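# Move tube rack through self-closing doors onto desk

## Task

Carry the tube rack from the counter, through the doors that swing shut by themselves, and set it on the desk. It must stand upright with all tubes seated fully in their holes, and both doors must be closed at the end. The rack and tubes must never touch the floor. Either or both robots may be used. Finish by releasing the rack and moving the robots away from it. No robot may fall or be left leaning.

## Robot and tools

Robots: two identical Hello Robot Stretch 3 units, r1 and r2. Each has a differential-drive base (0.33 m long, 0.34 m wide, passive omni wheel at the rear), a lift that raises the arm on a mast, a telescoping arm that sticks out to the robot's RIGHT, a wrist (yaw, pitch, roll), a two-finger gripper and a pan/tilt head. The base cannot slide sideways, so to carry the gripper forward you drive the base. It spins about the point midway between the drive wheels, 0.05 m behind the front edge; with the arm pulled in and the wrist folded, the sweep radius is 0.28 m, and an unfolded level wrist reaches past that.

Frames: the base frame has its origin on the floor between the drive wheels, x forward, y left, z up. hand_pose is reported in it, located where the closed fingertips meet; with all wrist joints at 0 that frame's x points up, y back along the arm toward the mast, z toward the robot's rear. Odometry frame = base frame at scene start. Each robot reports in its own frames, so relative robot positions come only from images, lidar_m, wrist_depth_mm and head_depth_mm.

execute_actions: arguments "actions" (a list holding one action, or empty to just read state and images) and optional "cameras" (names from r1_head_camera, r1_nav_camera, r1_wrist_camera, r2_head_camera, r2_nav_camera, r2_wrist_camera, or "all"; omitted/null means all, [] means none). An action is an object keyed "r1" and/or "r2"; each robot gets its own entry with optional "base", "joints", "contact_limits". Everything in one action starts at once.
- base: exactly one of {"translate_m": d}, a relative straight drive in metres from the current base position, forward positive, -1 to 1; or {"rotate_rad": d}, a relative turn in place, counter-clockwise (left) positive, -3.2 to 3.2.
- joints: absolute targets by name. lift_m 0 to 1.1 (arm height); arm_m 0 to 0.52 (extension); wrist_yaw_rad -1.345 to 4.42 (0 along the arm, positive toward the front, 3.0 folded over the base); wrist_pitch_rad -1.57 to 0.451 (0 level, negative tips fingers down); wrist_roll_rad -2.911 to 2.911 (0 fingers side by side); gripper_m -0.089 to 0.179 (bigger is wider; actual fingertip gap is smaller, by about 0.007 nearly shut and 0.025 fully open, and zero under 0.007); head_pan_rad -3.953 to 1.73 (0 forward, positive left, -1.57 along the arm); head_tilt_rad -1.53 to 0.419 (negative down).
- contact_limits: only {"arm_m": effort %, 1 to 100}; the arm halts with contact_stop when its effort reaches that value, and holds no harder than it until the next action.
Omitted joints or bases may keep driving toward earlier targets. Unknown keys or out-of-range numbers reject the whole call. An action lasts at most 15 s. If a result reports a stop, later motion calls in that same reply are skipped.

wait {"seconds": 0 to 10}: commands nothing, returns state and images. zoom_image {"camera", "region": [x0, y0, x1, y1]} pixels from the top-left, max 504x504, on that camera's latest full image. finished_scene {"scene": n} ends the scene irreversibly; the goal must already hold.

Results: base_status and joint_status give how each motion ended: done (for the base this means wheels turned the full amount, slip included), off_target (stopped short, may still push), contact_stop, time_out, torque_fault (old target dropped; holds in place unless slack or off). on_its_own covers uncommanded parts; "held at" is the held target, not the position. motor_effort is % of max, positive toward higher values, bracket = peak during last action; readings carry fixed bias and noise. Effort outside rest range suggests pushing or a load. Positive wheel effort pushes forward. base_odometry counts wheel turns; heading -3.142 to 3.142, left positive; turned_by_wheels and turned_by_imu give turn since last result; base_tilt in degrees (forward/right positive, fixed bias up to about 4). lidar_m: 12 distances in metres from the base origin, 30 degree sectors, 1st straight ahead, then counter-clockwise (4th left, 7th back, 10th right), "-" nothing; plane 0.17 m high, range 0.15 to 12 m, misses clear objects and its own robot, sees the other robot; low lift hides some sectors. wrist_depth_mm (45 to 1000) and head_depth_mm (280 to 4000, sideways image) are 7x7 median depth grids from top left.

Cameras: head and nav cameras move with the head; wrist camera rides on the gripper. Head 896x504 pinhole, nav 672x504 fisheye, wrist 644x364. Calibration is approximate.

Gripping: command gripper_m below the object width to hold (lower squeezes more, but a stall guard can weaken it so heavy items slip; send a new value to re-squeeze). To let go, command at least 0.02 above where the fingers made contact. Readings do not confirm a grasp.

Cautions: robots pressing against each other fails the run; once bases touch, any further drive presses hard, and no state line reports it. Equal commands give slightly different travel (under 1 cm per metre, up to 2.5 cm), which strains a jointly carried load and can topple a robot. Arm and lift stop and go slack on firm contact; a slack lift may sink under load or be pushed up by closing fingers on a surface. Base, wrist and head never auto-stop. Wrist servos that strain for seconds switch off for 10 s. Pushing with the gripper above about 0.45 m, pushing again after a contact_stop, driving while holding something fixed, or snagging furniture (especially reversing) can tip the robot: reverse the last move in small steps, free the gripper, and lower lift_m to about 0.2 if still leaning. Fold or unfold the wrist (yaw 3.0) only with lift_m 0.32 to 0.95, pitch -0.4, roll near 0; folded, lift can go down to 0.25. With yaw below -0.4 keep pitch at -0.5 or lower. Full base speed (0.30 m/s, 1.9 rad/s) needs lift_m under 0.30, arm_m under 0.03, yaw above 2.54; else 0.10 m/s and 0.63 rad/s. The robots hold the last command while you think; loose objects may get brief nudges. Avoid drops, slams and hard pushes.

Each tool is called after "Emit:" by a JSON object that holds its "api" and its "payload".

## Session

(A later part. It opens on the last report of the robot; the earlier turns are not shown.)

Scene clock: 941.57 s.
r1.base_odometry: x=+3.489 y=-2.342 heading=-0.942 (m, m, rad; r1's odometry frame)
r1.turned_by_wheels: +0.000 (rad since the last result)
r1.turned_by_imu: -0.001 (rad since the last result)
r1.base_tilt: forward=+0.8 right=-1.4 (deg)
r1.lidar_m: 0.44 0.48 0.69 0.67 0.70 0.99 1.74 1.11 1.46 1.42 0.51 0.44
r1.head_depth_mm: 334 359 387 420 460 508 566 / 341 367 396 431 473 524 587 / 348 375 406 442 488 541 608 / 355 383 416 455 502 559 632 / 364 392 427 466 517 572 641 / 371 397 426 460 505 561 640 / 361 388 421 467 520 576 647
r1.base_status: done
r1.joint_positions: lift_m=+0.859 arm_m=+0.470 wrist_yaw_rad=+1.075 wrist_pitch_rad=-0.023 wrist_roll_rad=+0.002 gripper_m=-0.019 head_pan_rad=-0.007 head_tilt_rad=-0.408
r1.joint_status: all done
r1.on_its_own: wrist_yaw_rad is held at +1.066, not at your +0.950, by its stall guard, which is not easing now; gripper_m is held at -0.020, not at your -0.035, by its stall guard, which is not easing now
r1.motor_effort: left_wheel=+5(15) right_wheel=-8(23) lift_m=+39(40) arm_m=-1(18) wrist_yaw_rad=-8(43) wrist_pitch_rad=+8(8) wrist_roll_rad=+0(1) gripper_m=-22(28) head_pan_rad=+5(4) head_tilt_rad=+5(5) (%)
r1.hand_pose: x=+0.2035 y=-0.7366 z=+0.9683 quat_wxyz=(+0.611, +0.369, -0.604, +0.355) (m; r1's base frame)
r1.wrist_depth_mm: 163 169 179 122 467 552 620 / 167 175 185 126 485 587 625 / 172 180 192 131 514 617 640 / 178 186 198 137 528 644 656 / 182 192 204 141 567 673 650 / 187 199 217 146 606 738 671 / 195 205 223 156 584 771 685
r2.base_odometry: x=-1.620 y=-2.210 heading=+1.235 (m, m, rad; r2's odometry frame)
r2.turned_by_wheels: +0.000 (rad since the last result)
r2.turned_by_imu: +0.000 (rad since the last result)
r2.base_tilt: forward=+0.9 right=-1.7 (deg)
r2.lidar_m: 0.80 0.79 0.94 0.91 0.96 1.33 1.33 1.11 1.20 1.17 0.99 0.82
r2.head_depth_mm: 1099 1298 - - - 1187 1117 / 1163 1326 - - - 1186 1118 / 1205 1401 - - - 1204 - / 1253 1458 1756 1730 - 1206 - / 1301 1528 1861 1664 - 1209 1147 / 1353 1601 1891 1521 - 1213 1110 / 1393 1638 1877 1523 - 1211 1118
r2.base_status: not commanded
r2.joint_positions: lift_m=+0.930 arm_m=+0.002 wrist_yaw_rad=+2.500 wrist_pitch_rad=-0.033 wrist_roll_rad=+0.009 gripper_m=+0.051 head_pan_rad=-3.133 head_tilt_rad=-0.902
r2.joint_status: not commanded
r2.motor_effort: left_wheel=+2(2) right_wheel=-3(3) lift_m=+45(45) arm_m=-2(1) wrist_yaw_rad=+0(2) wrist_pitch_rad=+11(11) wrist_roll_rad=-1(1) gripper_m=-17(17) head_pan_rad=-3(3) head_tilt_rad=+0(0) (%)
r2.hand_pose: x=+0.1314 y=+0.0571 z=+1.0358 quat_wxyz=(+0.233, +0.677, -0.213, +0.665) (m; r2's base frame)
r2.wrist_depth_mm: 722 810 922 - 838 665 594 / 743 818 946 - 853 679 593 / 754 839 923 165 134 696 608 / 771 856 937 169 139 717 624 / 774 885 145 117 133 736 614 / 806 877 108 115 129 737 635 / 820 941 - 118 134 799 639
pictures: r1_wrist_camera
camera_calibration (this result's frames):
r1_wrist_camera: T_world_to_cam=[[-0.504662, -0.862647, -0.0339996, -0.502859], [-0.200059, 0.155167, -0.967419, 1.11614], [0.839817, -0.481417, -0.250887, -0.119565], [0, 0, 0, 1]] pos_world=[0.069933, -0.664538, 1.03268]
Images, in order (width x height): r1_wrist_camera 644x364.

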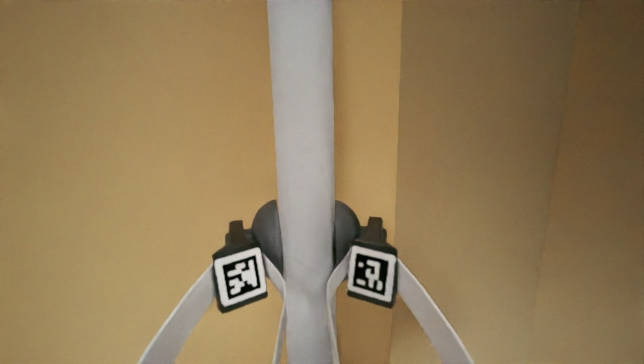

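Emit:
{"api": "execute_actions", "payload": {"actions": [{"r1":{"base":{"translate_m":-0.12},"joints":{"arm_m":0.44,"wrist_yaw_rad":1.1}},"r2":{"base":{"rotate_rad":3.2},"joints":{"head_pan_rad":0,"head_tilt_rad":-0.6,"wrist_yaw_rad":2.2}}}], "cameras": []}}

Emit:
{"api": "execute_actions", "payload": {"actions": [{"r1":{"base":{"translate_m":-0.1},"joints":{"arm_m":0.38,"wrist_yaw_rad":1.15}}}], "cameras": []}}

Emit:
{"api": "execute_actions", "payload": {"actions": [{"r1":{"base":{"translate_m":-0.1},"joints":{"arm_m":0.30,"wrist_yaw_rad":1.18}}}], "cameras": ["r1_wrist_camera","r2_nav_camera"]}}

Scene clock: 952.50 s.
r1.base_odometry: x=+3.419 y=-2.245 heading=-0.942 (m, m, rad; r1's odometry frame)
r1.turned_by_wheels: +0.001 (rad since the last result)
r1.turned_by_imu: -0.002 (rad since the last result)
r1.base_tilt: forward=+0.8 right=-1.4 (deg)
r1.lidar_m: 0.53 0.62 0.69 0.68 0.71 1.00 1.62 1.00 1.45 1.41 0.56 0.52
r1.head_depth_mm: 406 435 467 506 552 608 674 / 419 449 485 527 579 639 713 / 433 465 504 550 606 672 757 / 448 483 525 575 634 709 801 / 464 501 547 598 658 729 815 / 472 507 545 592 658 740 833 / 468 509 556 607 668 740 830
r1.base_status: done
r1.joint_positions: lift_m=+0.859 arm_m=+0.440 wrist_yaw_rad=+1.160 wrist_pitch_rad=-0.023 wrist_roll_rad=+0.002 gripper_m=-0.019 head_pan_rad=-0.007 head_tilt_rad=-0.408
r1.joint_status: wrist_yaw_rad off_target (ended at +1.160, target +1.100); the others done
r1.on_its_own: wrist_yaw_rad is held at +1.155, not at your +1.100, by its stall guard, which is not easing now; gripper_m is held at -0.020, not at your -0.035, by its stall guard, which is not easing now
r1.motor_effort: left_wheel=+7(14) right_wheel=-11(18) lift_m=+39(40) arm_m=-3(13) wrist_yaw_rad=-4(32) wrist_pitch_rad=+8(9) wrist_roll_rad=+0(0) gripper_m=-21(24) head_pan_rad=+4(5) head_tilt_rad=+5(6) (%)
r1.hand_pose: x=+0.2129 y=-0.6873 z=+0.9683 quat_wxyz=(+0.596, +0.395, -0.587, +0.380) (m; r1's base frame)
r1.wrist_depth_mm: 189 189 190 126 195 641 671 / 197 197 198 131 202 677 679 / 202 205 205 136 210 708 689 / 211 212 215 142 220 736 720 / 220 218 220 144 670 761 712 / 228 229 233 152 732 839 741 / 239 240 241 160 248 875 745
r2.base_odometry: x=-1.620 y=-2.210 heading=-1.848 (m, m, rad; r2's odometry frame)
r2.turned_by_wheels: +3.200 (rad since the last result)
r2.turned_by_imu: +3.156 (rad since the last result)
r2.base_tilt: forward=+1.1 right=-1.6 (deg)
r2.lidar_m: 1.22 1.00 1.19 1.17 0.93 0.82 0.80 0.78 0.93 0.92 0.98 1.21
r2.head_depth_mm: 959 1037 1135 1371 1743 1461 1204 / 1018 1111 1232 1385 1570 1502 1193 / 1076 1185 1324 1495 1668 - - / 1138 1248 1412 1612 1753 1502 - / 1208 1327 1525 1758 1811 - - / 1289 1410 1636 1875 1811 295 303 / 1311 1455 1675 1928 1819 1313 1196
r2.base_status: done
r2.joint_positions: lift_m=+0.930 arm_m=+0.002 wrist_yaw_rad=+2.203 wrist_pitch_rad=-0.033 wrist_roll_rad=+0.009 gripper_m=+0.051 head_pan_rad=-0.007 head_tilt_rad=-0.606
r2.joint_status: all done
r2.motor_effort: left_wheel=-2(5) right_wheel=+3(6) lift_m=+45(45) arm_m=-3(2) wrist_yaw_rad=-2(5) wrist_pitch_rad=+11(11) wrist_roll_rad=-1(1) gripper_m=-17(17) head_pan_rad=+2(31) head_tilt_rad=+2(20) (%)
r2.hand_pose: x=+0.1847 y=+0.0034 z=+1.0358 quat_wxyz=(+0.329, +0.638, -0.311, +0.623) (m; r2's base frame)
r2.wrist_depth_mm: 929 - - - - - 906 / 931 - - - - - 916 / 947 - - 165 152 - 866 / 990 - - 169 156 - 925 / 983 - 146 117 133 - 942 / - - 108 115 129 - 945 / - - - 118 134 - 954
pictures: none
No camera images: the call's "cameras" was empty. Leave "cameras" out to get every camera's image.

Scene clock: 954.57 s.
r1.base_odometry: x=+3.360 y=-2.164 heading=-0.941 (m, m, rad; r1's odometry frame)
r1.turned_by_wheels: +0.001 (rad since the last result)
r1.turned_by_imu: +0.000 (rad since the last result)
r1.base_tilt: forward=+0.8 right=-1.5 (deg)
r1.lidar_m: 0.59 0.73 0.70 0.68 0.71 1.00 1.52 0.91 1.45 1.41 0.58 0.56
r1.head_depth_mm: 453 484 521 563 612 670 743 / 474 509 547 594 651 718 799 / 495 533 578 629 692 769 864 / 520 562 612 669 741 831 943 / 547 595 649 707 775 861 972 / 559 596 644 713 791 876 983 / 559 608 660 718 789 875 984
r1.base_status: done
r1.joint_positions: lift_m=+0.859 arm_m=+0.380 wrist_yaw_rad=+1.159 wrist_pitch_rad=-0.023 wrist_roll_rad=+0.002 gripper_m=-0.019 head_pan_rad=-0.007 head_tilt_rad=-0.408
r1.joint_status: all done
r1.on_its_own: gripper_m is held at -0.020, not at your -0.035, by its stall guard, which is not easing now
r1.motor_effort: left_wheel=+6(8) right_wheel=-11(19) lift_m=+40(40) arm_m=-6(12) wrist_yaw_rad=-7(18) wrist_pitch_rad=+8(8) wrist_roll_rad=+0(0) gripper_m=-21(21) head_pan_rad=+4(5) head_tilt_rad=+5(5) (%)
r1.hand_pose: x=+0.2129 y=-0.6277 z=+0.9682 quat_wxyz=(+0.596, +0.394, -0.588, +0.380) (m; r1's base frame)
r1.wrist_depth_mm: 210 204 199 129 189 790 729 / 219 214 206 134 196 816 746 / 228 222 215 139 204 833 744 / 237 231 222 144 212 896 761 / 248 241 235 147 222 908 766 / 259 254 245 154 870 959 771 / 273 265 257 164 240 - 789
r2.base_odometry: x=-1.620 y=-2.210 heading=-1.848 (m, m, rad; r2's odometry frame)
r2.turned_by_wheels: +0.000 (rad since the last result)
r2.turned_by_imu: +0.000 (rad since the last result)
r2.base_tilt: forward=+0.8 right=-1.7 (deg)
r2.lidar_m: 1.10 0.92 1.19 1.18 0.93 0.81 0.80 0.79 0.93 0.92 0.98 1.08
r2.head_depth_mm: 864 935 1053 1602 1790 1454 1204 / 935 1021 739 1247 1411 1495 1191 / 1001 1104 1210 1376 1561 - - / 1081 1196 1331 1536 1707 1500 - / 1174 1312 1468 1729 1807 - - / 1277 1429 1625 1879 1807 295 303 / 1325 1481 1678 1918 1816 1293 1152
r2.base_status: not commanded
r2.joint_positions: lift_m=+0.930 arm_m=+0.002 wrist_yaw_rad=+2.203 wrist_pitch_rad=-0.033 wrist_roll_rad=+0.009 gripper_m=+0.051 head_pan_rad=-0.007 head_tilt_rad=-0.606
r2.joint_status: not commanded
r2.motor_effort: left_wheel=-2(2) right_wheel=+3(3) lift_m=+45(45) arm_m=-2(3) wrist_yaw_rad=-2(2) wrist_pitch_rad=+11(11) wrist_roll_rad=-1(1) gripper_m=-16(17) head_pan_rad=+1(3) head_tilt_rad=+2(2) (%)
r2.hand_pose: x=+0.1847 y=+0.0034 z=+1.0358 quat_wxyz=(+0.329, +0.638, -0.311, +0.623) (m; r2's base frame)
r2.wrist_depth_mm: 933 - - 908 - - 836 / 917 - - - - - 851 / 966 - - 165 152 - 800 / 990 - - 169 156 - 562 / 979 - 146 117 133 - 849 / - - 108 115 129 - 853 / - - - 118 134 - 865
pictures: none
No camera images: the call's "cameras" was empty. Leave "cameras" out to get every camera's image.

Scene clock: 957.83 s.
r1.base_odometry: x=+3.301 y=-2.083 heading=-0.941 (m, m, rad; r1's odometry frame)
r1.turned_by_wheels: +0.000 (rad since the last result)
r1.turned_by_imu: -0.002 (rad since the last result)
r1.base_tilt: forward=+0.8 right=-1.4 (deg)
r1.lidar_m: 0.79 0.83 0.70 0.68 0.72 1.01 1.43 0.82 1.44 1.41 1.09 0.82
r1.head_depth_mm: 655 704 762 833 914 1014 1140 / 654 705 763 832 916 1017 1141 / 654 703 761 834 912 1015 1138 / 654 705 758 831 914 1013 1138 / 653 704 757 826 910 1001 1118 / 641 689 757 829 910 1012 1134 / 652 702 761 828 913 1010 1133
r1.base_status: done
r1.joint_positions: lift_m=+0.859 arm_m=+0.300 wrist_yaw_rad=+1.178 wrist_pitch_rad=-0.021 wrist_roll_rad=+0.002 gripper_m=-0.019 head_pan_rad=-0.007 head_tilt_rad=-0.408
r1.joint_status: all done
r1.on_its_own: gripper_m is held at -0.020, not at your -0.035, by its stall guard, which is not easing now
r1.motor_effort: left_wheel=-1(11) right_wheel=+2(16) lift_m=+39(39) arm_m=-6(13) wrist_yaw_rad=+2(36) wrist_pitch_rad=+8(8) wrist_roll_rad=-1(0) gripper_m=-10(20) head_pan_rad=+4(5) head_tilt_rad=+5(6) (%)
r1.hand_pose: x=+0.2148 y=-0.5433 z=+0.9686 quat_wxyz=(+0.592, +0.400, -0.584, +0.386) (m; r1's base frame)
r1.wrist_depth_mm: 538 587 646 699 811 897 810 / 555 606 662 733 821 935 803 / 582 619 689 755 866 973 809 / 601 640 713 795 898 - 832 / 609 667 713 - 930 - 841 / 639 684 763 869 - - 878 / 643 709 798 904 - - 875
r2.base_odometry: x=-1.620 y=-2.210 heading=-1.848 (m, m, rad; r2's odometry frame)
r2.turned_by_wheels: +0.000 (rad since the last result)
r2.turned_by_imu: +0.000 (rad since the last result)
r2.base_tilt: forward=+1.1 right=-1.7 (deg)
r2.lidar_m: 1.50 0.83 1.19 1.18 0.93 0.82 0.80 0.79 0.93 0.91 0.98 1.46
r2.head_depth_mm: 1205 1319 1476 1661 1797 1453 1201 / 1226 1352 1478 1718 1798 1502 1189 / 1246 1379 653 1752 1811 - - / 1268 1406 1511 1794 1809 1504 - / 1286 1431 1525 1836 1811 - - / 1305 1448 1553 1879 1812 295 303 / 1327 1487 1585 1922 1817 1502 1072
r2.base_status: not commanded
r2.joint_positions: lift_m=+0.930 arm_m=+0.002 wrist_yaw_rad=+2.203 wrist_pitch_rad=-0.033 wrist_roll_rad=+0.009 gripper_m=+0.051 head_pan_rad=-0.007 head_tilt_rad=-0.606
r2.joint_status: not commanded
r2.motor_effort: left_wheel=-2(2) right_wheel=+3(3) lift_m=+45(45) arm_m=-2(2) wrist_yaw_rad=-2(2) wrist_pitch_rad=+11(11) wrist_roll_rad=-1(1) gripper_m=-16(17) head_pan_rad=+3(3) head_tilt_rad=+2(2) (%)
r2.hand_pose: x=+0.1847 y=+0.0034 z=+1.0358 quat_wxyz=(+0.329, +0.638, -0.311, +0.623) (m; r2's base frame)
r2.wrist_depth_mm: 909 - - 826 - - - / 943 - - - - - - / 958 - - 165 152 - - / 974 - - 170 156 553 - / - - 146 117 133 - - / - - 108 115 129 - - / - - - 118 134 - -
pictures: r1_wrist_camera, r2_nav_camera (sideways: a quarter turn counterclockwise sets it upright)
camera_calibration (this result's frames):
r1_wrist_camera: T_world_to_cam=[[-0.413575, -0.909832, -0.0340716, -0.375473], [-0.213784, 0.133418, -0.967727, 1.08014], [0.885015, -0.392944, -0.249686, 0.00128696], [0, 0, 0, 1]] pos_world=[0.0744914, -0.485222, 1.03281]
r2_nav_camera: T_world_to_cam=[[0.560417, 0.00466276, 0.828198, -1.04395], [-0.00780068, -0.99991, 0.010908, 0.0435164], [0.828174, -0.0125735, -0.56033, 0.683582], [0, 0, 0, 1]] pos_world=[0.0192619, 0.0569752, 1.24715]
Images, in order (width x height): r1_wrist_camera 644x364, r2_nav_camera 672x504.

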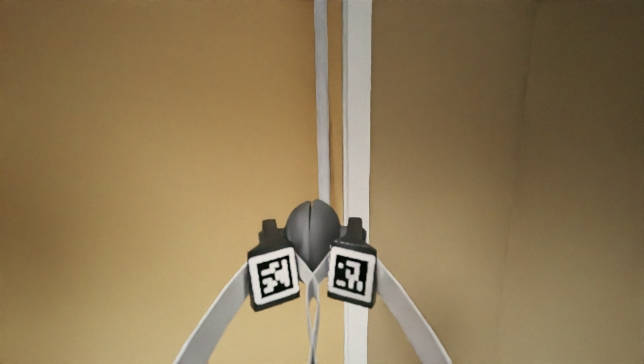

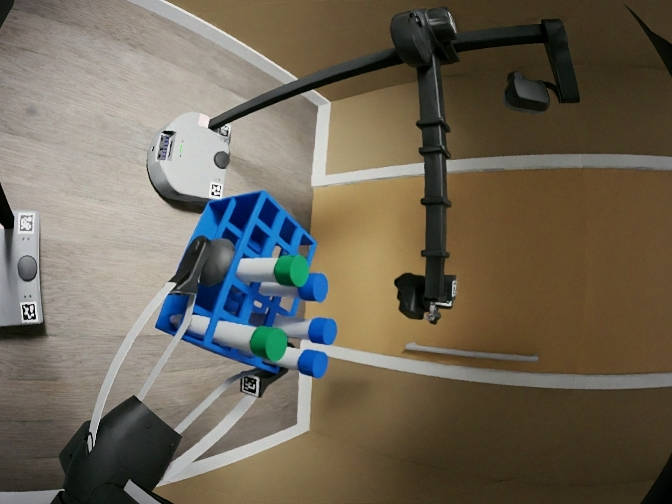

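Emit:
{"api": "execute_actions", "payload": {"actions": [{"r1":{"base":{"translate_m":0.47},"joints":{"arm_m":0.42,"wrist_yaw_rad":0.95,"gripper_m":0.12}}}], "cameras": ["r1_wrist_camera"]}}

Emit:
{"api": "execute_actions", "payload": {"actions": [{"r1":{"base":{"translate_m":0.05},"joints":{"arm_m":0.52}}}], "cameras": ["r1_wrist_camera"]}}

Scene clock: 967.63 s.
r1.base_odometry: x=+3.578 y=-2.463 heading=-0.941 (m, m, rad; r1's odometry frame)
r1.turned_by_wheels: +0.000 (rad since the last result)
r1.turned_by_imu: +0.001 (rad since the last result)
r1.base_tilt: forward=+0.8 right=-1.5 (deg)
r1.lidar_m: 0.32 0.33 0.48 0.67 0.70 0.98 1.30 1.24 1.46 1.10 0.44 0.33
r1.head_depth_mm: - - 287 308 339 376 423 / - - 288 308 339 376 422 / - - 287 308 338 376 422 / - - 287 308 339 376 422 / - - 287 308 339 376 422 / - - 287 308 329 362 408 / - - 287 296 321 357 407
r1.base_status: done
r1.joint_positions: lift_m=+0.859 arm_m=+0.420 wrist_yaw_rad=+0.951 wrist_pitch_rad=-0.021 wrist_roll_rad=+0.002 gripper_m=+0.120 head_pan_rad=-0.007 head_tilt_rad=-0.408
r1.joint_status: all done
r1.motor_effort: left_wheel=-2(2) right_wheel=+2(5) lift_m=+40(39) arm_m=+4(6) wrist_yaw_rad=-1(4) wrist_pitch_rad=+8(8) wrist_roll_rad=+0(1) gripper_m=+0(81) head_pan_rad=+5(4) head_tilt_rad=+6(5) (%)
r1.hand_pose: x=+0.1868 y=-0.7131 z=+0.9686 quat_wxyz=(+0.632, +0.331, -0.625, +0.317) (m; r1's base frame)
r1.wrist_depth_mm: 182 202 233 255 313 420 574 / 185 206 241 266 326 451 613 / 190 211 246 274 345 469 614 / 195 217 253 287 353 497 635 / 199 217 262 296 356 543 663 / 204 - 273 309 377 627 682 / 202 238 282 320 426 582 687
r2.base_odometry: x=-1.620 y=-2.210 heading=-1.848 (m, m, rad; r2's odometry frame)
r2.turned_by_wheels: +0.000 (rad since the last result)
r2.turned_by_imu: -0.001 (rad since the last result)
r2.base_tilt: forward=+1.1 right=-1.7 (deg)
r2.lidar_m: 1.50 1.25 1.19 1.18 0.93 0.82 0.80 0.79 0.93 0.91 0.98 1.46
r2.head_depth_mm: 1200 1307 1471 1661 1803 1455 1202 / 1229 1293 1509 1708 1812 1496 1190 / 1247 1355 1548 1744 1811 - - / 1267 1374 1572 1804 1806 1491 - / 1293 1400 1599 1829 1643 - - / 1302 1405 1634 1884 1583 295 303 / 1286 1415 1601 1851 1754 1502 1191
r2.base_status: not commanded
r2.joint_positions: lift_m=+0.930 arm_m=+0.002 wrist_yaw_rad=+2.203 wrist_pitch_rad=-0.033 wrist_roll_rad=+0.009 gripper_m=+0.051 head_pan_rad=-0.007 head_tilt_rad=-0.606
r2.joint_status: not commanded
r2.motor_effort: left_wheel=-1(2) right_wheel=+3(3) lift_m=+45(45) arm_m=-2(2) wrist_yaw_rad=-2(2) wrist_pitch_rad=+11(11) wrist_roll_rad=-1(1) gripper_m=-17(17) head_pan_rad=+3(4) head_tilt_rad=+2(2) (%)
r2.hand_pose: x=+0.1847 y=+0.0034 z=+1.0358 quat_wxyz=(+0.329, +0.638, -0.311, +0.623) (m; r2's base frame)
r2.wrist_depth_mm: 921 - - - - - - / 939 - - - - - - / 959 - - 164 152 - - / 983 - - 170 156 - - / 998 - 146 117 133 - - / - - 108 115 129 - - / - - - 118 134 - -
pictures: r1_wrist_camera
camera_calibration (this result's frames):
r1_wrist_camera: T_world_to_cam=[[-0.607155, -0.793852, -0.0340715, -0.422691], [-0.178402, 0.177979, -0.967727, 1.12198], [0.774297, -0.581482, -0.249686, -0.154415], [0, 0, 0, 1]] pos_world=[0.0630867, -0.625032, 1.03281]
Images, in order (width x height): r1_wrist_camera 644x364.

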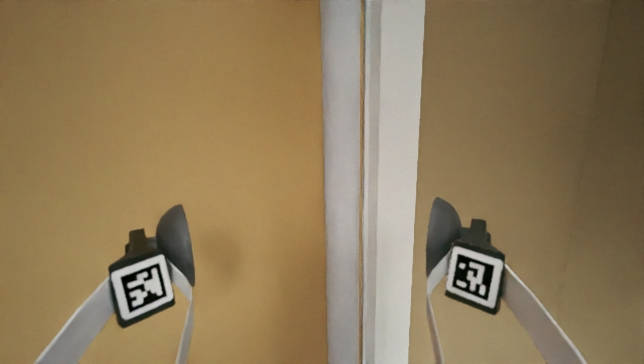

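Scene clock: 969.70 s.
r1.base_odometry: x=+3.607 y=-2.504 heading=-0.941 (m, m, rad; r1's odometry frame)
r1.turned_by_wheels: +0.000 (rad since the last result)
r1.turned_by_imu: +0.000 (rad since the last result)
r1.base_tilt: forward=+0.7 right=-1.5 (deg)
r1.lidar_m: 0.28 0.27 0.41 0.66 0.70 0.98 1.34 1.29 1.47 0.90 0.38 0.28
r1.head_depth_mm: - - - - 285 308 346 / - - - - 285 308 346 / - - - - 285 308 346 / - - - - 285 308 346 / - - - - 285 308 346 / - - - - 285 299 336 / - - - - - 289 324
r1.base_status: done
r1.joint_positions: lift_m=+0.859 arm_m=+0.519 wrist_yaw_rad=+0.951 wrist_pitch_rad=-0.021 wrist_roll_rad=+0.002 gripper_m=+0.120 head_pan_rad=-0.007 head_tilt_rad=-0.408
r1.joint_status: all done
r1.motor_effort: left_wheel=-2(4) right_wheel=+2(5) lift_m=+40(39) arm_m=+4(6) wrist_yaw_rad=-1(1) wrist_pitch_rad=+8(8) wrist_roll_rad=+0(0) gripper_m=+1(0) head_pan_rad=+4(5) head_tilt_rad=+6(5) (%)
r1.hand_pose: x=+0.1868 y=-0.8122 z=+0.9686 quat_wxyz=(+0.632, +0.331, -0.626, +0.317) (m; r1's base frame)
r1.wrist_depth_mm: 142 156 109 203 257 329 457 / 145 161 113 213 268 349 493 / 148 165 118 220 282 365 534 / 152 169 122 228 291 392 547 / 155 168 127 236 293 430 567 / 160 - 132 247 310 487 588 / - 185 139 256 332 453 613
r2.base_odometry: x=-1.620 y=-2.210 heading=-1.848 (m, m, rad; r2's odometry frame)
r2.turned_by_wheels: +0.000 (rad since the last result)
r2.turned_by_imu: +0.000 (rad since the last result)
r2.base_tilt: forward=+1.0 right=-1.7 (deg)
r2.lidar_m: 1.51 1.30 1.19 1.17 0.93 0.81 0.80 0.79 0.93 0.91 0.98 1.46
r2.head_depth_mm: 1208 1271 1476 1659 1807 1458 1202 / 1229 1327 1509 1713 1810 1496 1194 / 1249 1349 1547 1749 1812 - - / 1263 1371 1572 1788 1810 1498 - / 1290 1384 1607 1838 1640 - - / 1283 1407 1633 1866 1580 295 303 / 1312 1171 1612 1870 1800 1498 1194
r2.base_status: not commanded
r2.joint_positions: lift_m=+0.930 arm_m=+0.002 wrist_yaw_rad=+2.203 wrist_pitch_rad=-0.033 wrist_roll_rad=+0.009 gripper_m=+0.051 head_pan_rad=-0.007 head_tilt_rad=-0.606
r2.joint_status: not commanded
r2.motor_effort: left_wheel=-2(1) right_wheel=+3(2) lift_m=+45(45) arm_m=-3(2) wrist_yaw_rad=-2(2) wrist_pitch_rad=+11(11) wrist_roll_rad=-1(1) gripper_m=-18(16) head_pan_rad=+3(3) head_tilt_rad=+2(2) (%)
r2.hand_pose: x=+0.1847 y=+0.0034 z=+1.0358 quat_wxyz=(+0.329, +0.638, -0.311, +0.623) (m; r2's base frame)
r2.wrist_depth_mm: 920 - - - - - - / 939 - - - - - - / 954 - - 164 152 - - / 977 - - 170 156 - - / 987 - 146 117 133 - - / - - 108 115 128 - - / - - - 118 134 - -
pictures: r1_wrist_camera
camera_calibration (this result's frames):
r1_wrist_camera: T_world_to_cam=[[-0.607309, -0.793735, -0.0340716, -0.501263], [-0.178367, 0.178014, -0.967727, 1.13963], [0.774184, -0.581632, -0.249686, -0.212125], [0, 0, 0, 1]] pos_world=[0.063075, -0.72412, 1.03281]
Images, in order (width x height): r1_wrist_camera 644x364.

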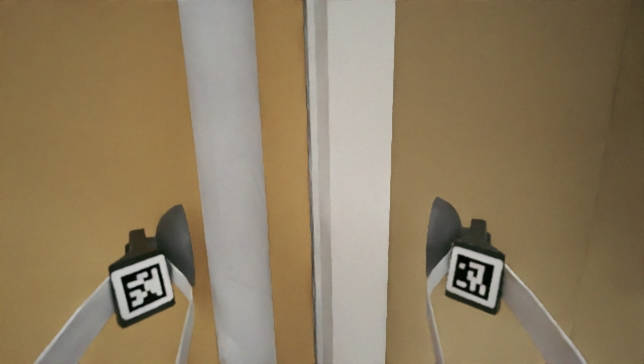

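Emit:
{"api": "execute_actions", "payload": {"actions": [{"r1":{"base":{"translate_m":0.02},"joints":{"wrist_yaw_rad":1.08}}}], "cameras": ["r1_wrist_camera"]}}

Emit:
{"api": "execute_actions", "payload": {"actions": [{"r1":{"joints":{"gripper_m":-0.035}}}], "cameras": ["r1_wrist_camera"]}}

Scene clock: 974.23 s.
r1.base_odometry: x=+3.619 y=-2.520 heading=-0.943 (m, m, rad; r1's odometry frame)
r1.turned_by_wheels: -0.002 (rad since the last result)
r1.turned_by_imu: -0.016 (rad since the last result)
r1.base_tilt: forward=+0.6 right=-1.3 (deg)
r1.lidar_m: 0.26 0.26 0.37 0.66 0.69 0.96 1.36 1.31 1.47 0.88 0.36 0.26
r1.head_depth_mm: - - - - - 291 321 / - - - - - 290 321 / - - - - - 289 320 / - - - - - 289 319 / - - - - - 288 318 / - - - - - 288 312 / - - - - - - 295
r1.base_status: done
r1.joint_positions: lift_m=+0.859 arm_m=+0.519 wrist_yaw_rad=+1.056 wrist_pitch_rad=-0.022 wrist_roll_rad=+0.002 gripper_m=+0.120 head_pan_rad=-0.007 head_tilt_rad=-0.408
r1.joint_status: wrist_yaw_rad off_target (ended at +1.056, target +1.080)
r1.on_its_own: left_wheel is at rest, and its effort (-22) is outside its rest range (-18 to +18); right_wheel is at rest, and its effort (+30) is outside its rest range (-18 to +18); wrist_yaw_rad is at rest, and its effort (+19) is outside its rest range (-12 to +12)
r1.motor_effort: left_wheel=-22(26) right_wheel=+30(33) lift_m=+40(40) arm_m=+4(5) wrist_yaw_rad=+19(21) wrist_pitch_rad=+9(8) wrist_roll_rad=+0(0) gripper_m=+4(6) head_pan_rad=+5(4) head_tilt_rad=+5(5) (%)
r1.hand_pose: x=+0.2011 y=-0.7896 z=+0.9684 quat_wxyz=(+0.614, +0.363, -0.607, +0.349) (m; r1's base frame)
r1.wrist_depth_mm: 135 146 159 189 205 265 334 / 138 151 163 194 214 281 357 / 141 154 169 121 220 293 384 / 144 159 177 124 230 310 409 / 148 160 184 129 233 333 443 / 152 - 192 133 245 377 488 / 155 175 199 138 263 358 538
r2.base_odometry: x=-1.620 y=-2.210 heading=-1.848 (m, m, rad; r2's odometry frame)
r2.turned_by_wheels: +0.000 (rad since the last result)
r2.turned_by_imu: +0.000 (rad since the last result)
r2.base_tilt: forward=+0.9 right=-1.7 (deg)
r2.lidar_m: 1.34 1.32 1.19 1.17 0.93 0.81 0.80 0.79 0.93 0.92 0.98 1.46
r2.head_depth_mm: 1206 1265 1473 1662 1789 1460 1204 / 1224 1324 1509 1709 1810 1492 1197 / 1249 1359 1545 1759 1807 - - / 1269 1360 1568 1800 1804 1499 - / 1287 1389 1602 1829 1638 - - / 1290 1406 1636 1868 1583 295 303 / 1310 1127 1618 1888 1811 1502 1195
r2.base_status: not commanded
r2.joint_positions: lift_m=+0.930 arm_m=+0.002 wrist_yaw_rad=+2.203 wrist_pitch_rad=-0.033 wrist_roll_rad=+0.009 gripper_m=+0.051 head_pan_rad=-0.007 head_tilt_rad=-0.606
r2.joint_status: not commanded
r2.motor_effort: left_wheel=-1(2) right_wheel=+3(3) lift_m=+45(45) arm_m=-3(2) wrist_yaw_rad=-1(3) wrist_pitch_rad=+11(11) wrist_roll_rad=-1(1) gripper_m=-17(17) head_pan_rad=+2(3) head_tilt_rad=+2(2) (%)
r2.hand_pose: x=+0.1847 y=+0.0034 z=+1.0358 quat_wxyz=(+0.329, +0.638, -0.311, +0.623) (m; r2's base frame)
r2.wrist_depth_mm: 928 - - - - - - / 946 - - - - - - / 967 - - 164 152 - - / 989 - - 169 156 - - / - - 146 117 133 - - / - - 108 115 129 - - / - - - 118 134 - -
pictures: r1_wrist_camera
camera_calibration (this result's frames):
r1_wrist_camera: T_world_to_cam=[[-0.520888, -0.852946, -0.0340484, -0.538757], [-0.196547, 0.158654, -0.967573, 1.12625], [0.83069, -0.497305, -0.250285, -0.154365], [0, 0, 0, 1]] pos_world=[0.0689583, -0.714981, 1.03275]
Images, in order (width x height): r1_wrist_camera 644x364.

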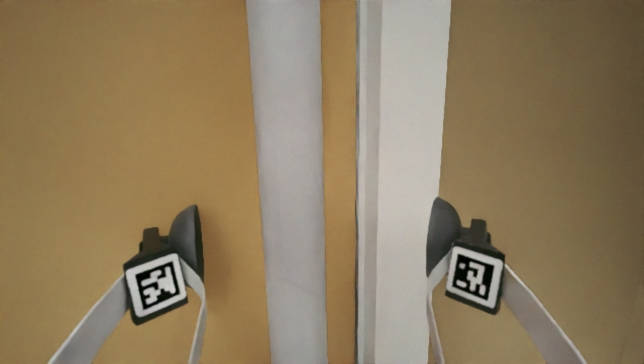

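Scene clock: 976.27 s.
r1.base_odometry: x=+3.619 y=-2.520 heading=-0.941 (m, m, rad; r1's odometry frame)
r1.turned_by_wheels: +0.002 (rad since the last result)
r1.turned_by_imu: -0.001 (rad since the last result)
r1.base_tilt: forward=+0.6 right=-1.5 (deg)
r1.lidar_m: 0.26 0.26 0.37 0.66 0.69 0.96 1.36 1.31 1.47 0.88 0.36 0.27
r1.head_depth_mm: - - - - - 290 321 / - - - - - 289 320 / - - - - - 289 319 / - - - - - 290 318 / - - - - - 290 317 / - - - - - 287 311 / - - - - - - 295
r1.base_status: not commanded
r1.joint_positions: lift_m=+0.859 arm_m=+0.519 wrist_yaw_rad=+1.080 wrist_pitch_rad=-0.022 wrist_roll_rad=+0.002 gripper_m=-0.034 head_pan_rad=-0.007 head_tilt_rad=-0.407
r1.joint_status: all done
r1.on_its_own: wrist_yaw_rad moved +0.024 to your old target +1.080
r1.motor_effort: left_wheel=+1(22) right_wheel=-1(30) lift_m=+39(40) arm_m=+3(4) wrist_yaw_rad=+0(34) wrist_pitch_rad=+8(9) wrist_roll_rad=+0(0) gripper_m=-24(96) head_pan_rad=+4(4) head_tilt_rad=+5(5) (%)
r1.hand_pose: x=+0.2041 y=-0.7843 z=+0.9683 quat_wxyz=(+0.610, +0.371, -0.603, +0.356) (m; r1's base frame)
r1.wrist_depth_mm: 132 144 158 106 198 252 309 / 136 148 165 110 208 265 330 / 139 152 171 114 215 280 355 / 143 156 176 119 224 294 378 / 147 161 179 123 235 310 408 / 152 166 180 127 256 331 437 / 156 168 199 135 253 352 474
r2.base_odometry: x=-1.620 y=-2.210 heading=-1.848 (m, m, rad; r2's odometry frame)
r2.turned_by_wheels: +0.000 (rad since the last result)
r2.turned_by_imu: +0.000 (rad since the last result)
r2.base_tilt: forward=+0.9 right=-1.6 (deg)
r2.lidar_m: 1.34 1.32 1.19 1.17 0.93 0.82 0.80 0.79 0.93 0.92 0.98 1.46
r2.head_depth_mm: 1207 1263 1471 1669 1797 1456 1203 / 1230 1329 1512 1706 1806 1504 1192 / 1248 1354 1539 1747 1815 - - / 1271 1360 1575 1786 1804 1500 - / 1286 1382 1607 1836 1644 - - / 1290 1401 1631 1845 1586 295 303 / 1308 1127 1632 1888 1814 1495 1194
r2.base_status: not commanded
r2.joint_positions: lift_m=+0.930 arm_m=+0.002 wrist_yaw_rad=+2.203 wrist_pitch_rad=-0.033 wrist_roll_rad=+0.009 gripper_m=+0.051 head_pan_rad=-0.007 head_tilt_rad=-0.606
r2.joint_status: not commanded
r2.motor_effort: left_wheel=-2(2) right_wheel=+2(2) lift_m=+45(45) arm_m=-3(3) wrist_yaw_rad=-3(2) wrist_pitch_rad=+11(11) wrist_roll_rad=-1(1) gripper_m=-17(17) head_pan_rad=+2(3) head_tilt_rad=+2(2) (%)
r2.hand_pose: x=+0.1847 y=+0.0034 z=+1.0358 quat_wxyz=(+0.329, +0.638, -0.311, +0.623) (m; r2's base frame)
r2.wrist_depth_mm: 931 - - - - - - / 936 - - - - - - / 952 - - 165 152 - - / 974 - - 170 156 - - / 997 - 146 117 133 - - / - - 108 115 129 - - / - - - 118 133 - -
pictures: r1_wrist_camera
camera_calibration (this result's frames):
r1_wrist_camera: T_world_to_cam=[[-0.500395, -0.865138, -0.0337756, -0.54674], [-0.200884, 0.153961, -0.967441, 1.12294], [0.84217, -0.477317, -0.250834, -0.140336], [0, 0, 0, 1]] pos_world=[0.0701816, -0.712879, 1.03271]
Images, in order (width x height): r1_wrist_camera 644x364.

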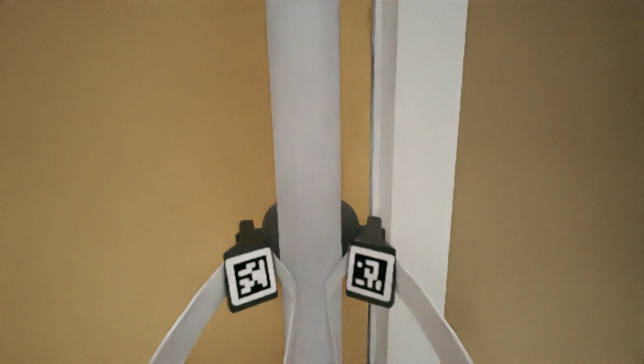

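Caged (depth 106). Same sequence with gentle retraction.

Emit:
{"api": "execute_actions", "payload": {"actions": [{"r1":{"base":{"translate_m":-0.2},"joints":{"arm_m":0.49}}}], "cameras": []}}

Emit:
{"api": "execute_actions", "payload": {"actions": [{"r1":{"base":{"translate_m":-0.12},"joints":{"arm_m":0.46,"wrist_yaw_rad":1.12}}}], "cameras": []}}

Emit:
{"api": "execute_actions", "payload": {"actions": [{"r1":{"base":{"translate_m":-0.1},"joints":{"arm_m":0.41,"wrist_yaw_rad":1.15}}}], "cameras": ["r1_wrist_camera"]}}

Scene clock: 984.70 s.
r1.base_odometry: x=+3.501 y=-2.358 heading=-0.940 (m, m, rad; r1's odometry frame)
r1.turned_by_wheels: +0.001 (rad since the last result)
r1.turned_by_imu: +0.000 (rad since the last result)
r1.base_tilt: forward=+0.8 right=-1.5 (deg)
r1.lidar_m: 0.43 0.46 0.66 0.67 0.70 0.97 1.76 1.13 1.47 1.42 0.50 0.43
r1.head_depth_mm: 321 344 371 403 441 487 544 / 327 351 379 413 453 502 561 / 333 358 388 423 466 516 581 / 340 366 397 434 479 533 601 / 347 374 407 446 493 547 614 / 355 381 411 441 482 534 608 / 348 370 401 443 495 550 617
r1.base_status: done
r1.joint_positions: lift_m=+0.859 arm_m=+0.490 wrist_yaw_rad=+1.119 wrist_pitch_rad=-0.022 wrist_roll_rad=+0.000 gripper_m=-0.022 head_pan_rad=-0.007 head_tilt_rad=-0.407
r1.joint_status: all done
r1.on_its_own: gripper_m is held at -0.023, not at your -0.035, by its stall guard, which is not easing now; wrist_yaw_rad is at rest, and its effort (-32) is outside its rest range (-12 to +12)
r1.motor_effort: left_wheel=+14(16) right_wheel=-18(26) lift_m=+39(39) arm_m=-2(20) wrist_yaw_rad=-32(52) wrist_pitch_rad=+8(8) wrist_roll_rad=+1(1) gripper_m=-20(24) head_pan_rad=+4(4) head_tilt_rad=+5(5) (%)
r1.hand_pose: x=+0.2086 y=-0.7468 z=+0.9684 quat_wxyz=(+0.604, +0.382, -0.595, +0.369) (m; r1's base frame)
r1.wrist_depth_mm: 152 158 165 107 437 514 583 / 157 163 171 110 449 539 592 / 162 168 177 114 477 553 626 / 166 174 183 118 495 596 665 / 172 179 188 121 523 629 655 / 177 187 195 127 557 664 683 / 184 193 207 141 549 697 695
r2.base_odometry: x=-1.620 y=-2.210 heading=-1.848 (m, m, rad; r2's odometry frame)
r2.turned_by_wheels: +0.000 (rad since the last result)
r2.turned_by_imu: +0.000 (rad since the last result)
r2.base_tilt: forward=+1.0 right=-1.6 (deg)
r2.lidar_m: 1.33 1.13 1.19 1.17 0.93 0.81 0.80 0.79 0.93 0.92 0.98 1.33
r2.head_depth_mm: 1055 1127 1259 1508 1756 1455 1202 / 1102 1176 1342 1509 1682 1495 1191 / 1144 1225 1406 1588 1748 - - / 1194 1281 1479 1684 1800 1500 - / 1240 1336 1564 1806 1805 - - / 1299 1386 1647 1875 1822 295 303 / 934 1422 1672 1842 1691 1394 1195
r2.base_status: not commanded
r2.joint_positions: lift_m=+0.930 arm_m=+0.002 wrist_yaw_rad=+2.203 wrist_pitch_rad=-0.033 wrist_roll_rad=+0.009 gripper_m=+0.051 head_pan_rad=-0.007 head_tilt_rad=-0.606
r2.joint_status: not commanded
r2.motor_effort: left_wheel=-2(2) right_wheel=+3(2) lift_m=+45(45) arm_m=-3(3) wrist_yaw_rad=-2(2) wrist_pitch_rad=+11(11) wrist_roll_rad=-1(1) gripper_m=-17(17) head_pan_rad=+3(2) head_tilt_rad=+2(2) (%)
r2.hand_pose: x=+0.1847 y=+0.0034 z=+1.0358 quat_wxyz=(+0.329, +0.638, -0.311, +0.623) (m; r2's base frame)
r2.wrist_depth_mm: 917 - - - - - 958 / 960 - - - - - - / 965 - - 165 152 - 970 / 982 - - 169 156 - - / 994 - 146 117 133 - - / - - 108 115 129 - - / - - - 118 133 - -
pictures: none
No camera images: the call's "cameras" was empty. Leave "cameras" out to get every camera's image.

Scene clock: 986.93 s.
r1.base_odometry: x=+3.430 y=-2.261 heading=-0.939 (m, m, rad; r1's odometry frame)
r1.turned_by_wheels: +0.001 (rad since the last result)
r1.turned_by_imu: +0.000 (rad since the last result)
r1.base_tilt: forward=+0.9 right=-1.5 (deg)
r1.lidar_m: 0.51 0.60 0.69 0.67 0.70 0.98 1.64 1.02 1.46 1.42 0.55 0.51
r1.head_depth_mm: 392 420 452 489 534 588 653 / 404 433 468 508 557 617 687 / 417 449 486 531 584 649 727 / 431 465 506 554 611 683 772 / 447 483 527 576 636 705 787 / 459 488 530 571 633 708 799 / 450 488 535 585 642 711 799
r1.base_status: done
r1.joint_positions: lift_m=+0.859 arm_m=+0.460 wrist_yaw_rad=+1.182 wrist_pitch_rad=-0.021 wrist_roll_rad=-0.001 gripper_m=-0.022 head_pan_rad=-0.007 head_tilt_rad=-0.407
r1.joint_status: wrist_yaw_rad off_target (ended at +1.182, target +1.120); the others done
r1.on_its_own: gripper_m is held at -0.023, not at your -0.035, by its stall guard, which is not easing now; left_wheel is at rest, and its effort (+19) is outside its rest range (-18 to +18); right_wheel is at rest, and its effort (-25) is outside its rest range (-18 to +18); wrist_yaw_rad is at rest, and its effort (-51) is outside its rest range (-12 to +12)
r1.motor_effort: left_wheel=+19(21) right_wheel=-25(30) lift_m=+39(38) arm_m=+0(13) wrist_yaw_rad=-51(52) wrist_pitch_rad=+8(9) wrist_roll_rad=+1(1) gripper_m=-24(25) head_pan_rad=+4(4) head_tilt_rad=+5(5) (%)
r1.hand_pose: x=+0.2152 y=-0.7018 z=+0.9686 quat_wxyz=(+0.592, +0.400, -0.582, +0.388) (m; r1's base frame)
r1.wrist_depth_mm: 173 173 171 113 173 625 660 / 179 179 177 115 181 658 682 / 185 185 186 119 188 683 682 / 193 193 192 123 196 704 722 / 199 200 200 123 203 733 718 / 209 209 206 128 695 786 728 / 219 217 217 136 221 860 726
r2.base_odometry: x=-1.620 y=-2.210 heading=-1.848 (m, m, rad; r2's odometry frame)
r2.turned_by_wheels: +0.000 (rad since the last result)
r2.turned_by_imu: +0.000 (rad since the last result)
r2.base_tilt: forward=+1.1 right=-1.6 (deg)
r2.lidar_m: 1.21 1.03 1.19 1.18 0.93 0.82 0.80 0.79 0.93 0.91 0.98 1.20
r2.head_depth_mm: 956 1037 1130 1366 1744 1451 1206 / 1017 1112 1235 1378 1564 1495 1191 / 1075 1165 1317 1486 1667 - - / 1139 1242 1415 1613 1745 1493 - / 1213 1329 1535 1754 1804 - - / 1292 1413 1644 1869 1803 295 303 / 1313 1456 1678 1918 1752 1314 1191
r2.base_status: not commanded
r2.joint_positions: lift_m=+0.930 arm_m=+0.002 wrist_yaw_rad=+2.203 wrist_pitch_rad=-0.033 wrist_roll_rad=+0.009 gripper_m=+0.051 head_pan_rad=-0.007 head_tilt_rad=-0.606
r2.joint_status: not commanded
r2.motor_effort: left_wheel=-2(1) right_wheel=+3(3) lift_m=+45(45) arm_m=-2(3) wrist_yaw_rad=-2(3) wrist_pitch_rad=+11(11) wrist_roll_rad=-1(1) gripper_m=-17(17) head_pan_rad=+2(3) head_tilt_rad=+2(2) (%)
r2.hand_pose: x=+0.1847 y=+0.0034 z=+1.0358 quat_wxyz=(+0.329, +0.638, -0.311, +0.623) (m; r2's base frame)
r2.wrist_depth_mm: 926 - - - - - 903 / 926 - - - - - 918 / 967 - - 164 152 - 869 / 964 - - 170 156 - 916 / - - 145 117 133 - 943 / - - 108 115 129 - 938 / - - - 118 133 - 952
pictures: none
No camera images: the call's "cameras" was empty. Leave "cameras" out to get every camera's image.

Scene clock: 989.00 s.
r1.base_odometry: x=+3.371 y=-2.181 heading=-0.937 (m, m, rad; r1's odometry frame)
r1.turned_by_wheels: +0.002 (rad since the last result)
r1.turned_by_imu: +0.000 (rad since the last result)
r1.base_tilt: forward=+0.8 right=-1.5 (deg)
r1.lidar_m: 0.57 0.71 0.69 0.67 0.70 0.98 1.54 0.93 1.46 1.42 0.57 0.55
r1.head_depth_mm: 441 470 506 547 595 654 724 / 459 492 532 577 632 697 778 / 481 517 560 611 673 747 838 / 504 545 592 649 721 806 912 / 531 574 628 685 757 843 952 / 543 580 627 686 765 849 954 / 542 589 638 695 764 847 951
r1.base_status: done
r1.joint_positions: lift_m=+0.859 arm_m=+0.410 wrist_yaw_rad=+1.213 wrist_pitch_rad=-0.021 wrist_roll_rad=-0.001 gripper_m=-0.022 head_pan_rad=-0.007 head_tilt_rad=-0.407
r1.joint_status: wrist_yaw_rad off_target (ended at +1.213, target +1.150); the others done
r1.on_its_own: gripper_m is held at -0.023, not at your -0.035, by its stall guard, which is not easing now; left_wheel is at rest, and its effort (+21) is outside its rest range (-18 to +18); right_wheel is at rest, and its effort (-29) is outside its rest range (-18 to +18); wrist_yaw_rad is at rest, and its effort (-52) is outside its rest range (-12 to +12)
r1.motor_effort: left_wheel=+21(23) right_wheel=-29(37) lift_m=+39(39) arm_m=+0(8) wrist_yaw_rad=-52(53) wrist_pitch_rad=+8(8) wrist_roll_rad=+1(1) gripper_m=-24(24) head_pan_rad=+4(4) head_tilt_rad=+5(5) (%)
r1.hand_pose: x=+0.2181 y=-0.6444 z=+0.9688 quat_wxyz=(+0.586, +0.409, -0.576, +0.397) (m; r1's base frame)
r1.wrist_depth_mm: 194 188 179 168 166 721 733 / 204 195 187 120 171 757 737 / 211 204 194 121 178 784 760 / 222 213 203 125 185 818 750 / 234 221 210 123 192 866 770 / 244 233 220 128 199 899 808 / 256 246 231 137 211 935 801
r2.base_odometry: x=-1.620 y=-2.210 heading=-1.848 (m, m, rad; r2's odometry frame)
r2.turned_by_wheels: +0.000 (rad since the last result)
r2.turned_by_imu: +0.000 (rad since the last result)
r2.base_tilt: forward=+0.9 right=-1.6 (deg)
r2.lidar_m: 1.10 0.94 1.19 1.18 0.93 0.82 0.80 0.79 0.93 0.92 0.98 1.08
r2.head_depth_mm: 862 933 1038 1597 1786 1456 1207 / 931 1022 744 1250 1408 1502 1189 / 1001 1100 1209 1376 1560 - - / 1080 1198 1328 1529 1697 1492 - / 1175 1309 1452 1724 1816 - - / 1280 1432 1621 1872 1803 295 303 / 1328 1477 1665 1937 1801 1279 1167
r2.base_status: not commanded
r2.joint_positions: lift_m=+0.930 arm_m=+0.002 wrist_yaw_rad=+2.203 wrist_pitch_rad=-0.033 wrist_roll_rad=+0.009 gripper_m=+0.051 head_pan_rad=-0.007 head_tilt_rad=-0.606
r2.joint_status: not commanded
r2.motor_effort: left_wheel=-2(2) right_wheel=+3(2) lift_m=+45(45) arm_m=-2(2) wrist_yaw_rad=-2(2) wrist_pitch_rad=+11(11) wrist_roll_rad=-1(1) gripper_m=-17(17) head_pan_rad=+3(2) head_tilt_rad=+2(2) (%)
r2.hand_pose: x=+0.1847 y=+0.0034 z=+1.0358 quat_wxyz=(+0.329, +0.638, -0.311, +0.623) (m; r2's base frame)
r2.wrist_depth_mm: 923 - - 917 - - 831 / 946 - - - - - 849 / 969 - - 165 152 992 783 / 962 - - 169 156 - 571 / 983 - 146 117 132 - 864 / - - 108 115 129 - 854 / - - - 118 134 - 854
pictures: r1_wrist_camera
camera_calibration (this result's frames):
r1_wrist_camera: T_world_to_cam=[[-0.380922, -0.924104, -0.0305058, -0.485873], [-0.219115, 0.122275, -0.968007, 1.08876], [0.898269, -0.36205, -0.249062, -0.0249645], [0, 0, 0, 1]] pos_world=[0.0759092, -0.591165, 1.03289]
Images, in order (width x height): r1_wrist_camera 644x364.

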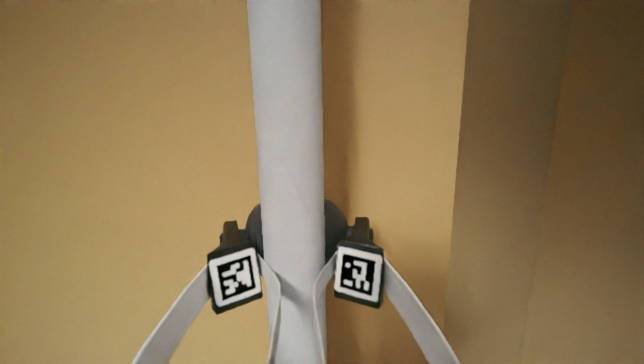

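Emit:
{"api": "execute_actions", "payload": {"actions": [{"r1":{"base":{"translate_m":-0.08},"joints":{"arm_m":0.33,"wrist_yaw_rad":1.25}}}], "cameras": []}}

Emit:
{"api": "execute_actions", "payload": {"actions": [{"r1":{"base":{"translate_m":-0.07},"joints":{"arm_m":0.24,"wrist_yaw_rad":1.22}}}], "cameras": ["r1_wrist_camera"]}}

Scene clock: 993.97 s.
r1.base_odometry: x=+3.324 y=-2.116 heading=-0.938 (m, m, rad; r1's odometry frame)
r1.turned_by_wheels: +0.000 (rad since the last result)
r1.turned_by_imu: -0.002 (rad since the last result)
r1.base_tilt: forward=+1.0 right=-1.3 (deg)
r1.lidar_m: 0.61 0.79 0.70 0.68 0.70 0.99 1.46 0.86 1.46 1.41 0.56 0.55
r1.head_depth_mm: 467 498 534 575 625 682 753 / 493 528 569 617 674 742 823 / 523 563 609 664 731 812 914 / 557 603 656 721 800 898 1022 / 596 648 704 772 850 943 1059 / 613 653 712 781 864 962 1075 / 619 664 719 783 859 954 1072
r1.base_status: done
r1.joint_positions: lift_m=+0.859 arm_m=+0.331 wrist_yaw_rad=+1.220 wrist_pitch_rad=-0.020 wrist_roll_rad=-0.001 gripper_m=-0.022 head_pan_rad=-0.007 head_tilt_rad=-0.407
r1.joint_status: wrist_yaw_rad off_target (ended at +1.220, target +1.250); the others done
r1.on_its_own: gripper_m is held at -0.023, not at your -0.035, by its stall guard, which is not easing now; wrist_yaw_rad is at rest, and its effort (+24) is outside its rest range (-12 to +12)
r1.motor_effort: left_wheel=-2(11) right_wheel=+2(26) lift_m=+39(39) arm_m=-11(11) wrist_yaw_rad=+24(25) wrist_pitch_rad=+7(8) wrist_roll_rad=+1(1) gripper_m=-21(21) head_pan_rad=+4(4) head_tilt_rad=+5(5) (%)
r1.hand_pose: x=+0.2187 y=-0.5636 z=+0.9689 quat_wxyz=(+0.584, +0.411, -0.575, +0.399) (m; r1's base frame)
r1.wrist_depth_mm: 223 206 189 106 162 157 806 / 236 216 196 110 168 875 805 / 244 225 205 115 173 907 814 / 256 233 213 118 181 942 820 / 272 246 228 122 186 993 847 / 290 261 239 128 189 - 865 / 310 277 241 209 205 - 909
r2.base_odometry: x=-1.620 y=-2.210 heading=-1.848 (m, m, rad; r2's odometry frame)
r2.turned_by_wheels: +0.000 (rad since the last result)
r2.turned_by_imu: +0.000 (rad since the last result)
r2.base_tilt: forward=+0.9 right=-1.7 (deg)
r2.lidar_m: 0.97 0.87 1.19 1.17 0.93 0.82 0.80 0.79 0.93 0.91 0.98 0.98
r2.head_depth_mm: 770 851 1455 1691 1801 1451 1206 / 831 901 933 1095 1292 1502 1191 / 916 1005 685 1248 1403 - - / 1011 1120 1211 1429 1643 1497 - / 1126 1264 1385 1675 1808 - - / 1268 1425 1548 1878 1817 295 303 / 1326 1485 1582 1928 1815 1316 1096
r2.base_status: not commanded
r2.joint_positions: lift_m=+0.930 arm_m=+0.002 wrist_yaw_rad=+2.203 wrist_pitch_rad=-0.033 wrist_roll_rad=+0.009 gripper_m=+0.051 head_pan_rad=-0.007 head_tilt_rad=-0.606
r2.joint_status: not commanded
r2.motor_effort: left_wheel=-2(2) right_wheel=+3(3) lift_m=+45(45) arm_m=-2(1) wrist_yaw_rad=-2(2) wrist_pitch_rad=+11(11) wrist_roll_rad=-1(1) gripper_m=-16(17) head_pan_rad=+2(2) head_tilt_rad=+2(2) (%)
r2.hand_pose: x=+0.1847 y=+0.0034 z=+1.0358 quat_wxyz=(+0.329, +0.638, -0.311, +0.623) (m; r2's base frame)
r2.wrist_depth_mm: 938 - - 830 - - 748 / 945 - - - - - 756 / 972 - - 164 152 937 731 / 973 - - 170 156 - 572 / 985 - 146 117 132 - 707 / - - 108 115 129 982 744 / - - - 118 134 - 764
pictures: none
No camera images: the call's "cameras" was empty. Leave "cameras" out to get every camera's image.

Scene clock: 995.87 s.
r1.base_odometry: x=+3.283 y=-2.060 heading=-0.938 (m, m, rad; r1's odometry frame)
r1.turned_by_wheels: +0.000 (rad since the last result)
r1.turned_by_imu: -0.001 (rad since the last result)
r1.base_tilt: forward=+0.7 right=-1.4 (deg)
r1.lidar_m: 0.62 0.86 0.70 0.68 0.71 0.98 1.39 0.80 1.46 1.41 0.53 0.53
r1.head_depth_mm: 478 507 544 583 632 688 756 / 511 546 587 636 695 762 847 / 551 593 641 699 770 854 962 / 597 646 705 776 862 970 1111 / 654 712 771 853 948 1052 1178 / 669 719 788 863 947 1051 1177 / 679 730 791 861 945 1047 1176
r1.base_status: done
r1.joint_positions: lift_m=+0.859 arm_m=+0.241 wrist_yaw_rad=+1.172 wrist_pitch_rad=-0.020 wrist_roll_rad=-0.001 gripper_m=-0.022 head_pan_rad=-0.007 head_tilt_rad=-0.407
r1.joint_status: wrist_yaw_rad off_target (ended at +1.172, target +1.220); the others done
r1.on_its_own: gripper_m is held at -0.023, not at your -0.035, by its stall guard, which is not easing now; wrist_yaw_rad is at rest, and its effort (+39) is outside its rest range (-12 to +12)
r1.motor_effort: left_wheel=-6(7) right_wheel=+6(16) lift_m=+39(38) arm_m=-13(14) wrist_yaw_rad=+39(40) wrist_pitch_rad=+7(8) wrist_roll_rad=+1(1) gripper_m=-22(21) head_pan_rad=+4(4) head_tilt_rad=+5(5) (%)
r1.hand_pose: x=+0.2142 y=-0.4851 z=+0.9689 quat_wxyz=(+0.594, +0.397, -0.585, +0.385) (m; r1's base frame)
r1.wrist_depth_mm: 245 220 195 106 161 151 838 / 258 231 203 110 166 156 843 / 269 241 211 115 172 163 868 / 289 252 222 119 178 169 868 / 311 267 237 122 181 - 899 / 333 281 253 127 185 - 906 / 356 304 251 137 202 - 938
r2.base_odometry: x=-1.620 y=-2.210 heading=-1.848 (m, m, rad; r2's odometry frame)
r2.turned_by_wheels: +0.000 (rad since the last result)
r2.turned_by_imu: +0.000 (rad since the last result)
r2.base_tilt: forward=+1.0 right=-1.7 (deg)
r2.lidar_m: 0.87 0.81 1.19 1.18 0.93 0.81 0.80 0.79 0.93 0.91 0.98 1.45
r2.head_depth_mm: 3864 - 3271 1728 1807 1457 1202 / 717 785 878 1028 1696 1499 1189 / 800 877 886 1060 1218 - - / 918 1019 632 1272 1510 1494 - / 1059 1194 1241 1609 1752 - - / 1254 1424 1520 1876 1811 295 303 / 1332 1485 1602 1922 1809 1497 1047
r2.base_status: not commanded
r2.joint_positions: lift_m=+0.930 arm_m=+0.002 wrist_yaw_rad=+2.203 wrist_pitch_rad=-0.033 wrist_roll_rad=+0.009 gripper_m=+0.051 head_pan_rad=-0.007 head_tilt_rad=-0.606
r2.joint_status: not commanded
r2.motor_effort: left_wheel=-2(2) right_wheel=+3(3) lift_m=+45(45) arm_m=-2(2) wrist_yaw_rad=-1(3) wrist_pitch_rad=+11(11) wrist_roll_rad=-1(1) gripper_m=-17(17) head_pan_rad=+3(2) head_tilt_rad=+2(2) (%)
r2.hand_pose: x=+0.1847 y=+0.0034 z=+1.0358 quat_wxyz=(+0.329, +0.638, -0.311, +0.623) (m; r2's base frame)
r2.wrist_depth_mm: 927 - - - - 969 598 / 938 - - - - 962 621 / 956 - 696 165 152 843 627 / 982 - - 169 156 570 647 / 998 - 146 117 133 894 655 / - - 108 115 129 828 676 / - - - 118 134 - 715
pictures: r1_wrist_camera
camera_calibration (this result's frames):
r1_wrist_camera: T_world_to_cam=[[-0.418732, -0.907579, -0.0310362, -0.323507], [-0.213356, 0.131542, -0.968078, 1.07185], [0.882691, -0.398744, -0.248718, 0.0214342], [0, 0, 0, 1]] pos_world=[0.0743042, -0.426055, 1.03293]
Images, in order (width x height): r1_wrist_camera 644x364.

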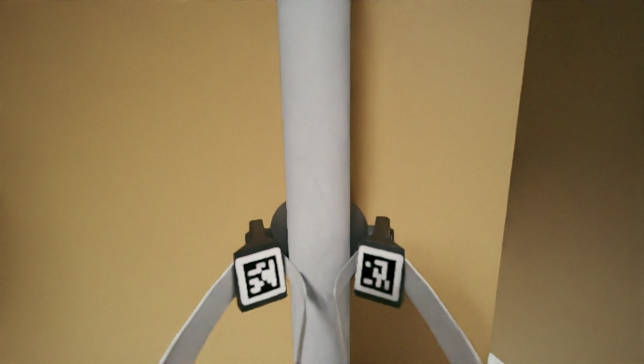

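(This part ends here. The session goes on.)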